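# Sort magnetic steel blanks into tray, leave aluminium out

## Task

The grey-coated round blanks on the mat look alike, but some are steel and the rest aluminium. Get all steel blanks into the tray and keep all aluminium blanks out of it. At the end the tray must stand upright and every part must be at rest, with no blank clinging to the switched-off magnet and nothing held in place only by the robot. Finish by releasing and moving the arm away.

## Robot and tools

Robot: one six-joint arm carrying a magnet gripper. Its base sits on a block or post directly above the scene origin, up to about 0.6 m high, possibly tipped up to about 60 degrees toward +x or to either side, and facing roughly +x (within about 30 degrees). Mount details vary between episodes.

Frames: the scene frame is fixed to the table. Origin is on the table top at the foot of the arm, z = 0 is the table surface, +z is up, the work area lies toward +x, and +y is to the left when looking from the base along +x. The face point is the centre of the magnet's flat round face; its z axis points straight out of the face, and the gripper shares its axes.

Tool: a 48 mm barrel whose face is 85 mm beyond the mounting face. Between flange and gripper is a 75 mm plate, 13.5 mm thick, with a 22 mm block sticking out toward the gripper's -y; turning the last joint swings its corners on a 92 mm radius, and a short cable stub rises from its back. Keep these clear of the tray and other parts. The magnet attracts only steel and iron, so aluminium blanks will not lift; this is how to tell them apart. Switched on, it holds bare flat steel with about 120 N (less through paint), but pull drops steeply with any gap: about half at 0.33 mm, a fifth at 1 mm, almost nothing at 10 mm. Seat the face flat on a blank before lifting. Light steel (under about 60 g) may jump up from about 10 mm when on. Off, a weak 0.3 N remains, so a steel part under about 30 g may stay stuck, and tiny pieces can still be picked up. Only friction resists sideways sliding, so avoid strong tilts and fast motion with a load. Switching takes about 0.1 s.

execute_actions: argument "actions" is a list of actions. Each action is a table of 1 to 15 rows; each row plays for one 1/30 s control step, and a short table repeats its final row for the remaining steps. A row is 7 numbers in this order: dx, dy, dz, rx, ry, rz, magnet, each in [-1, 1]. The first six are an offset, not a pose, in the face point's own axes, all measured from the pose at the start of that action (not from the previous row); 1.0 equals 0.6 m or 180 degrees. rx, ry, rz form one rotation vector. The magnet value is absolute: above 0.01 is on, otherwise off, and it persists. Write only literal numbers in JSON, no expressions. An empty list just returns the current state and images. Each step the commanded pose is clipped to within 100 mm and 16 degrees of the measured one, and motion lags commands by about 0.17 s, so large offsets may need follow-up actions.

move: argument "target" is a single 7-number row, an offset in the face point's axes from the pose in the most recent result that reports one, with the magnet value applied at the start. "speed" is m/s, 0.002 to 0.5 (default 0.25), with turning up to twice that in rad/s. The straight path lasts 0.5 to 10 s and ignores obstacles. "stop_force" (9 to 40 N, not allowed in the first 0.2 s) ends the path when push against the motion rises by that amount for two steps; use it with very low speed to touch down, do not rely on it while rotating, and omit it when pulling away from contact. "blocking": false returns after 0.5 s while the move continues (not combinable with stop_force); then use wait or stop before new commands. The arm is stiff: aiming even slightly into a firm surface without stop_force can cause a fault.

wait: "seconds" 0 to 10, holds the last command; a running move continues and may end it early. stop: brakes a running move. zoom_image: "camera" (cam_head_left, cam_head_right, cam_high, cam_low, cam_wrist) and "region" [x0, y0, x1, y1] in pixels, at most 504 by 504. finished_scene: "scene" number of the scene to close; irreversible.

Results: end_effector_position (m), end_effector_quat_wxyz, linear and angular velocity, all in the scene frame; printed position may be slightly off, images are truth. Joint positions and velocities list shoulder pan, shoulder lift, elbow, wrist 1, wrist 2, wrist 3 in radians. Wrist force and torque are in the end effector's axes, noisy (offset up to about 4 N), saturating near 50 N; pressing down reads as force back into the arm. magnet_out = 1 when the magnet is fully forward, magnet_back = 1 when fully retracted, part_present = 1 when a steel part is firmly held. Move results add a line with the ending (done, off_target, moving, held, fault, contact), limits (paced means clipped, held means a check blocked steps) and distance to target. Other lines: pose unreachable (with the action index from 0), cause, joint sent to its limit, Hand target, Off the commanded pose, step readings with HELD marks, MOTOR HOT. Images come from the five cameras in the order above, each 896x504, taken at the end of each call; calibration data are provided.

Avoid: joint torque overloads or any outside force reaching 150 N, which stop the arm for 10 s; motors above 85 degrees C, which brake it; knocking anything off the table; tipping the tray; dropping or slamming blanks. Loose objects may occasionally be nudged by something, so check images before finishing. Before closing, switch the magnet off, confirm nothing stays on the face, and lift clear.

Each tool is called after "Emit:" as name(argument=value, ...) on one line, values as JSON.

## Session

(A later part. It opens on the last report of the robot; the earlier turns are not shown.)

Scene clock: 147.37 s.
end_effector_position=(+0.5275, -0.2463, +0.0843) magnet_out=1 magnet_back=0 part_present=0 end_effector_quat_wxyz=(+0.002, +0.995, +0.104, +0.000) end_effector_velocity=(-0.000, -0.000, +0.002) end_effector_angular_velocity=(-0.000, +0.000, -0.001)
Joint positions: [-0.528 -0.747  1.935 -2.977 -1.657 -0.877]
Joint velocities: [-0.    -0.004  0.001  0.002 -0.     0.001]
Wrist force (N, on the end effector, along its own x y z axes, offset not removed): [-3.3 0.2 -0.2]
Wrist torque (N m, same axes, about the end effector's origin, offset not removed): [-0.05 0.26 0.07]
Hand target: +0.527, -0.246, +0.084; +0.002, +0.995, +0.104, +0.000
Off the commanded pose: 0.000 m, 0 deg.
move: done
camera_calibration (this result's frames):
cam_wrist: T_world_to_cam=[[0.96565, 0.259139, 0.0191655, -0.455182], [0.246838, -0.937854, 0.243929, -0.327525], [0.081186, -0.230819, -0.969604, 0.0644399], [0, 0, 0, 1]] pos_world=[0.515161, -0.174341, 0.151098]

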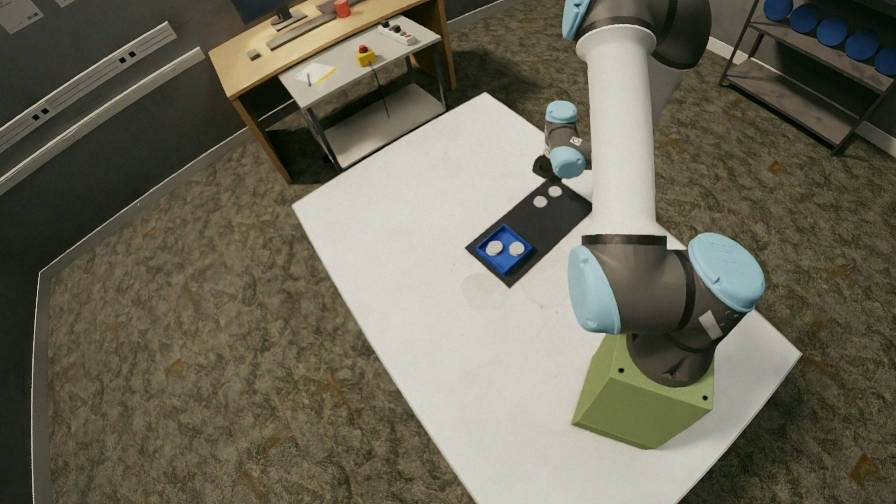

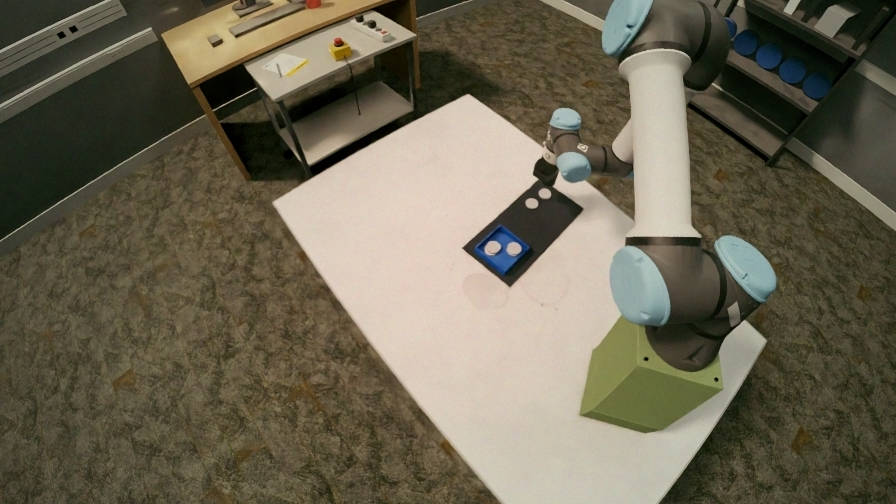

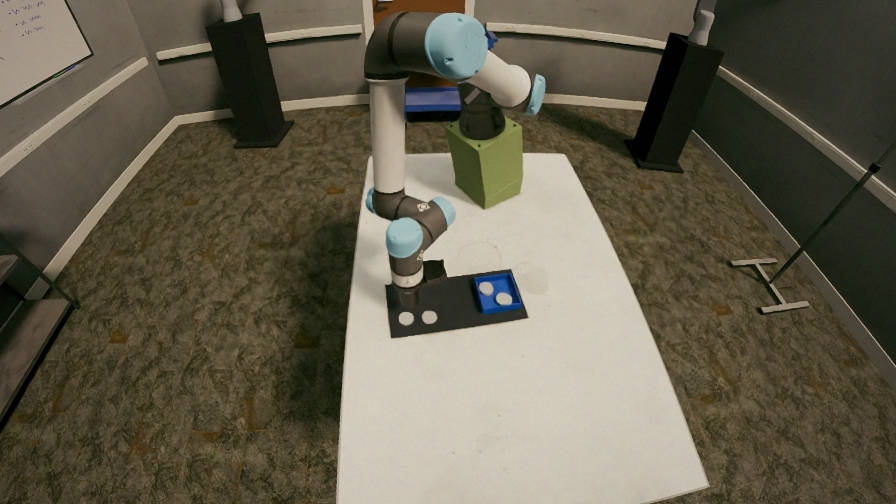

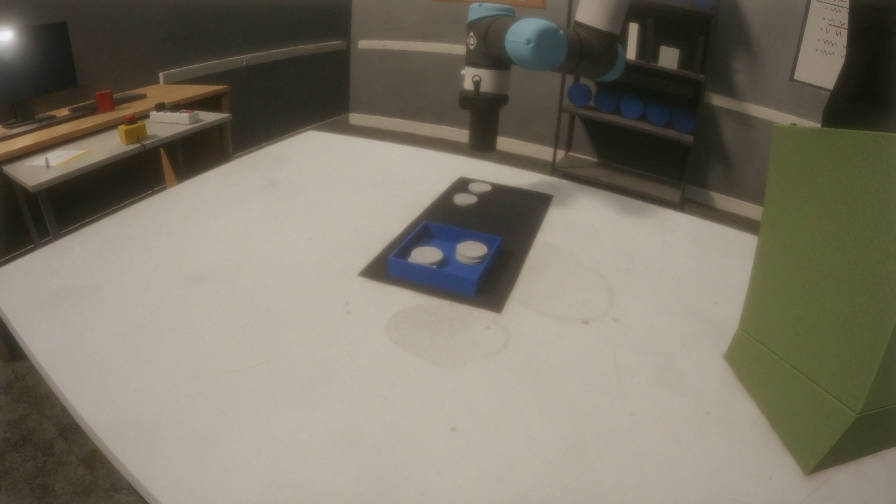

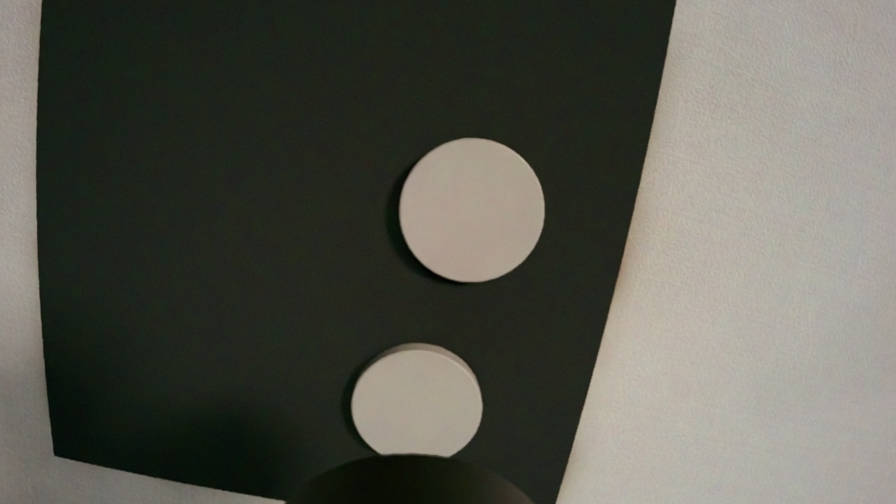

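Centred and not picked: aluminium.

Emit:
execute_actions(actions=[[[0,0,0,0,0,0,0]]])

Emit:
finished_scene(scene=2)

Scene clock: 149.70 s.
end_effector_position=(+0.5274, -0.2463, +0.0843) magnet_out=0 magnet_back=1 part_present=0 end_effector_quat_wxyz=(+0.002, +0.995, +0.104, +0.000) end_effector_velocity=(+0.000, -0.000, -0.000) end_effector_angular_velocity=(-0.000, -0.001, +0.000)
Joint positions: [-0.528 -0.747  1.935 -2.977 -1.657 -0.877]
Joint velocities: [ 0.     0.001 -0.001 -0.     0.     0.   ]
Wrist force (N, on the end effector, along its own x y z axes, offset not removed): [-3.5 0.2 -0.5]
Wrist torque (N m, same axes, about the end effector's origin, offset not removed): [-0.04 0.27 0.12]
Hand target: +0.527, -0.246, +0.084; +0.002, +0.995, +0.104, +0.000
Off the commanded pose: 0.000 m, 0 deg.
Step readings (end_effector_position):
0: (+0.5275, -0.2464, +0.0845)
1: (+0.5275, -0.2464, +0.0845)
2: (+0.5275, -0.2464, +0.0845)
4: (+0.5275, -0.2464, +0.0845)
8: (+0.5275, -0.2463, +0.0844)
15: end_effector_position above
camera_calibration (this result's frames):
cam_wrist: T_world_to_cam=[[0.965649, 0.259148, 0.0190972, -0.455138], [0.246871, -0.937869, 0.243838, -0.327479], [0.0811008, -0.230747, -0.969628, 0.0645257], [0, 0, 0, 1]] pos_world=[0.515115, -0.174295, 0.15111]

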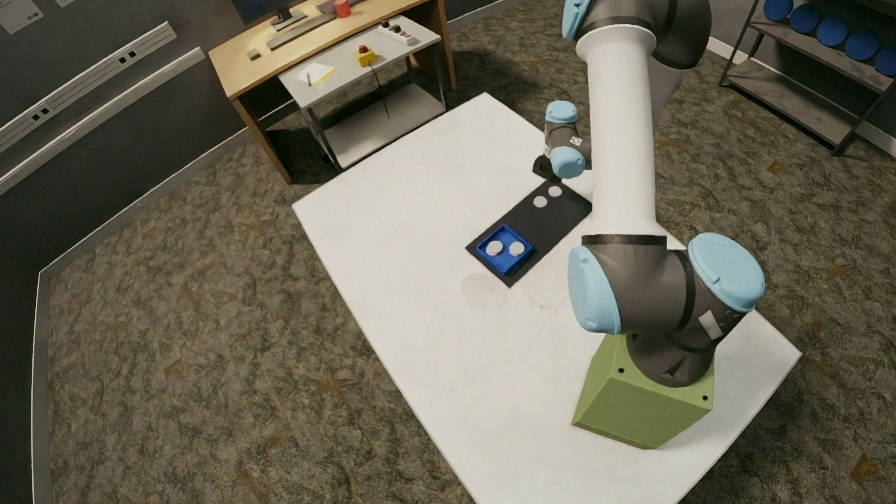

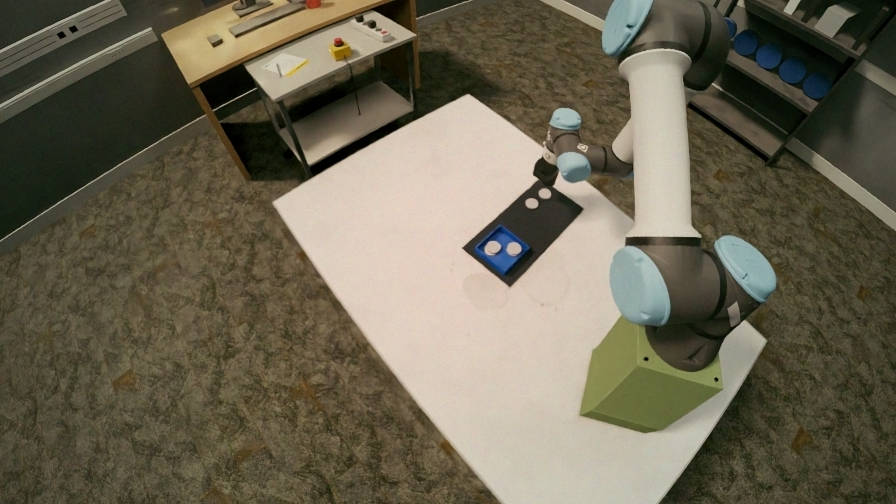

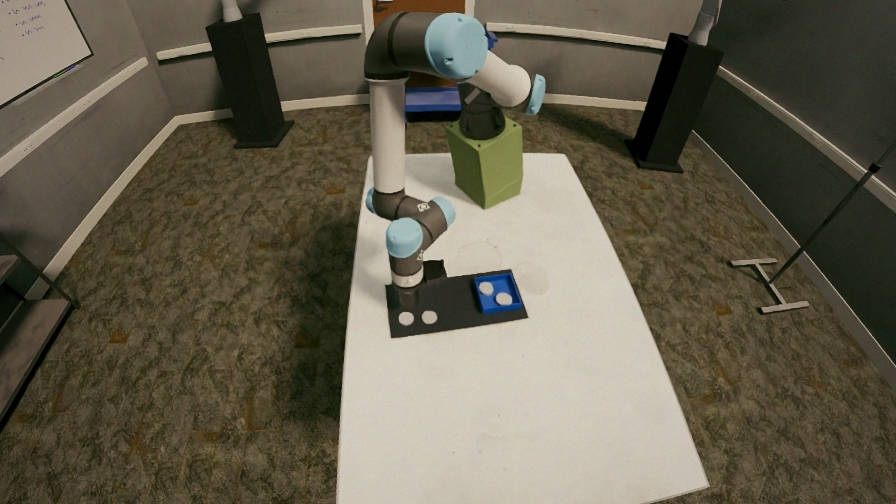

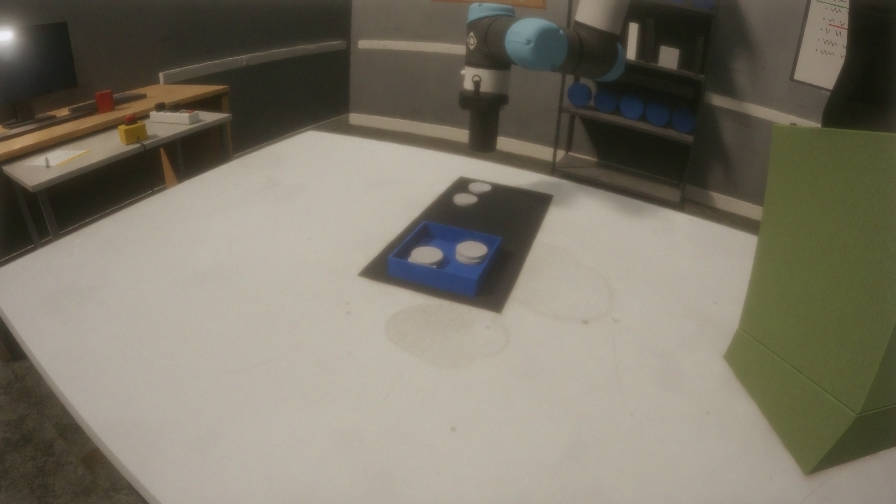

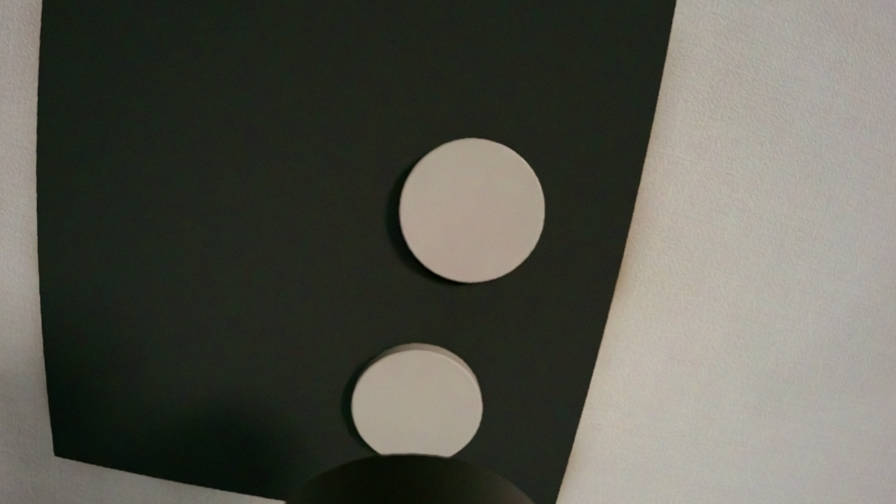

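The scene is finished: the task was done.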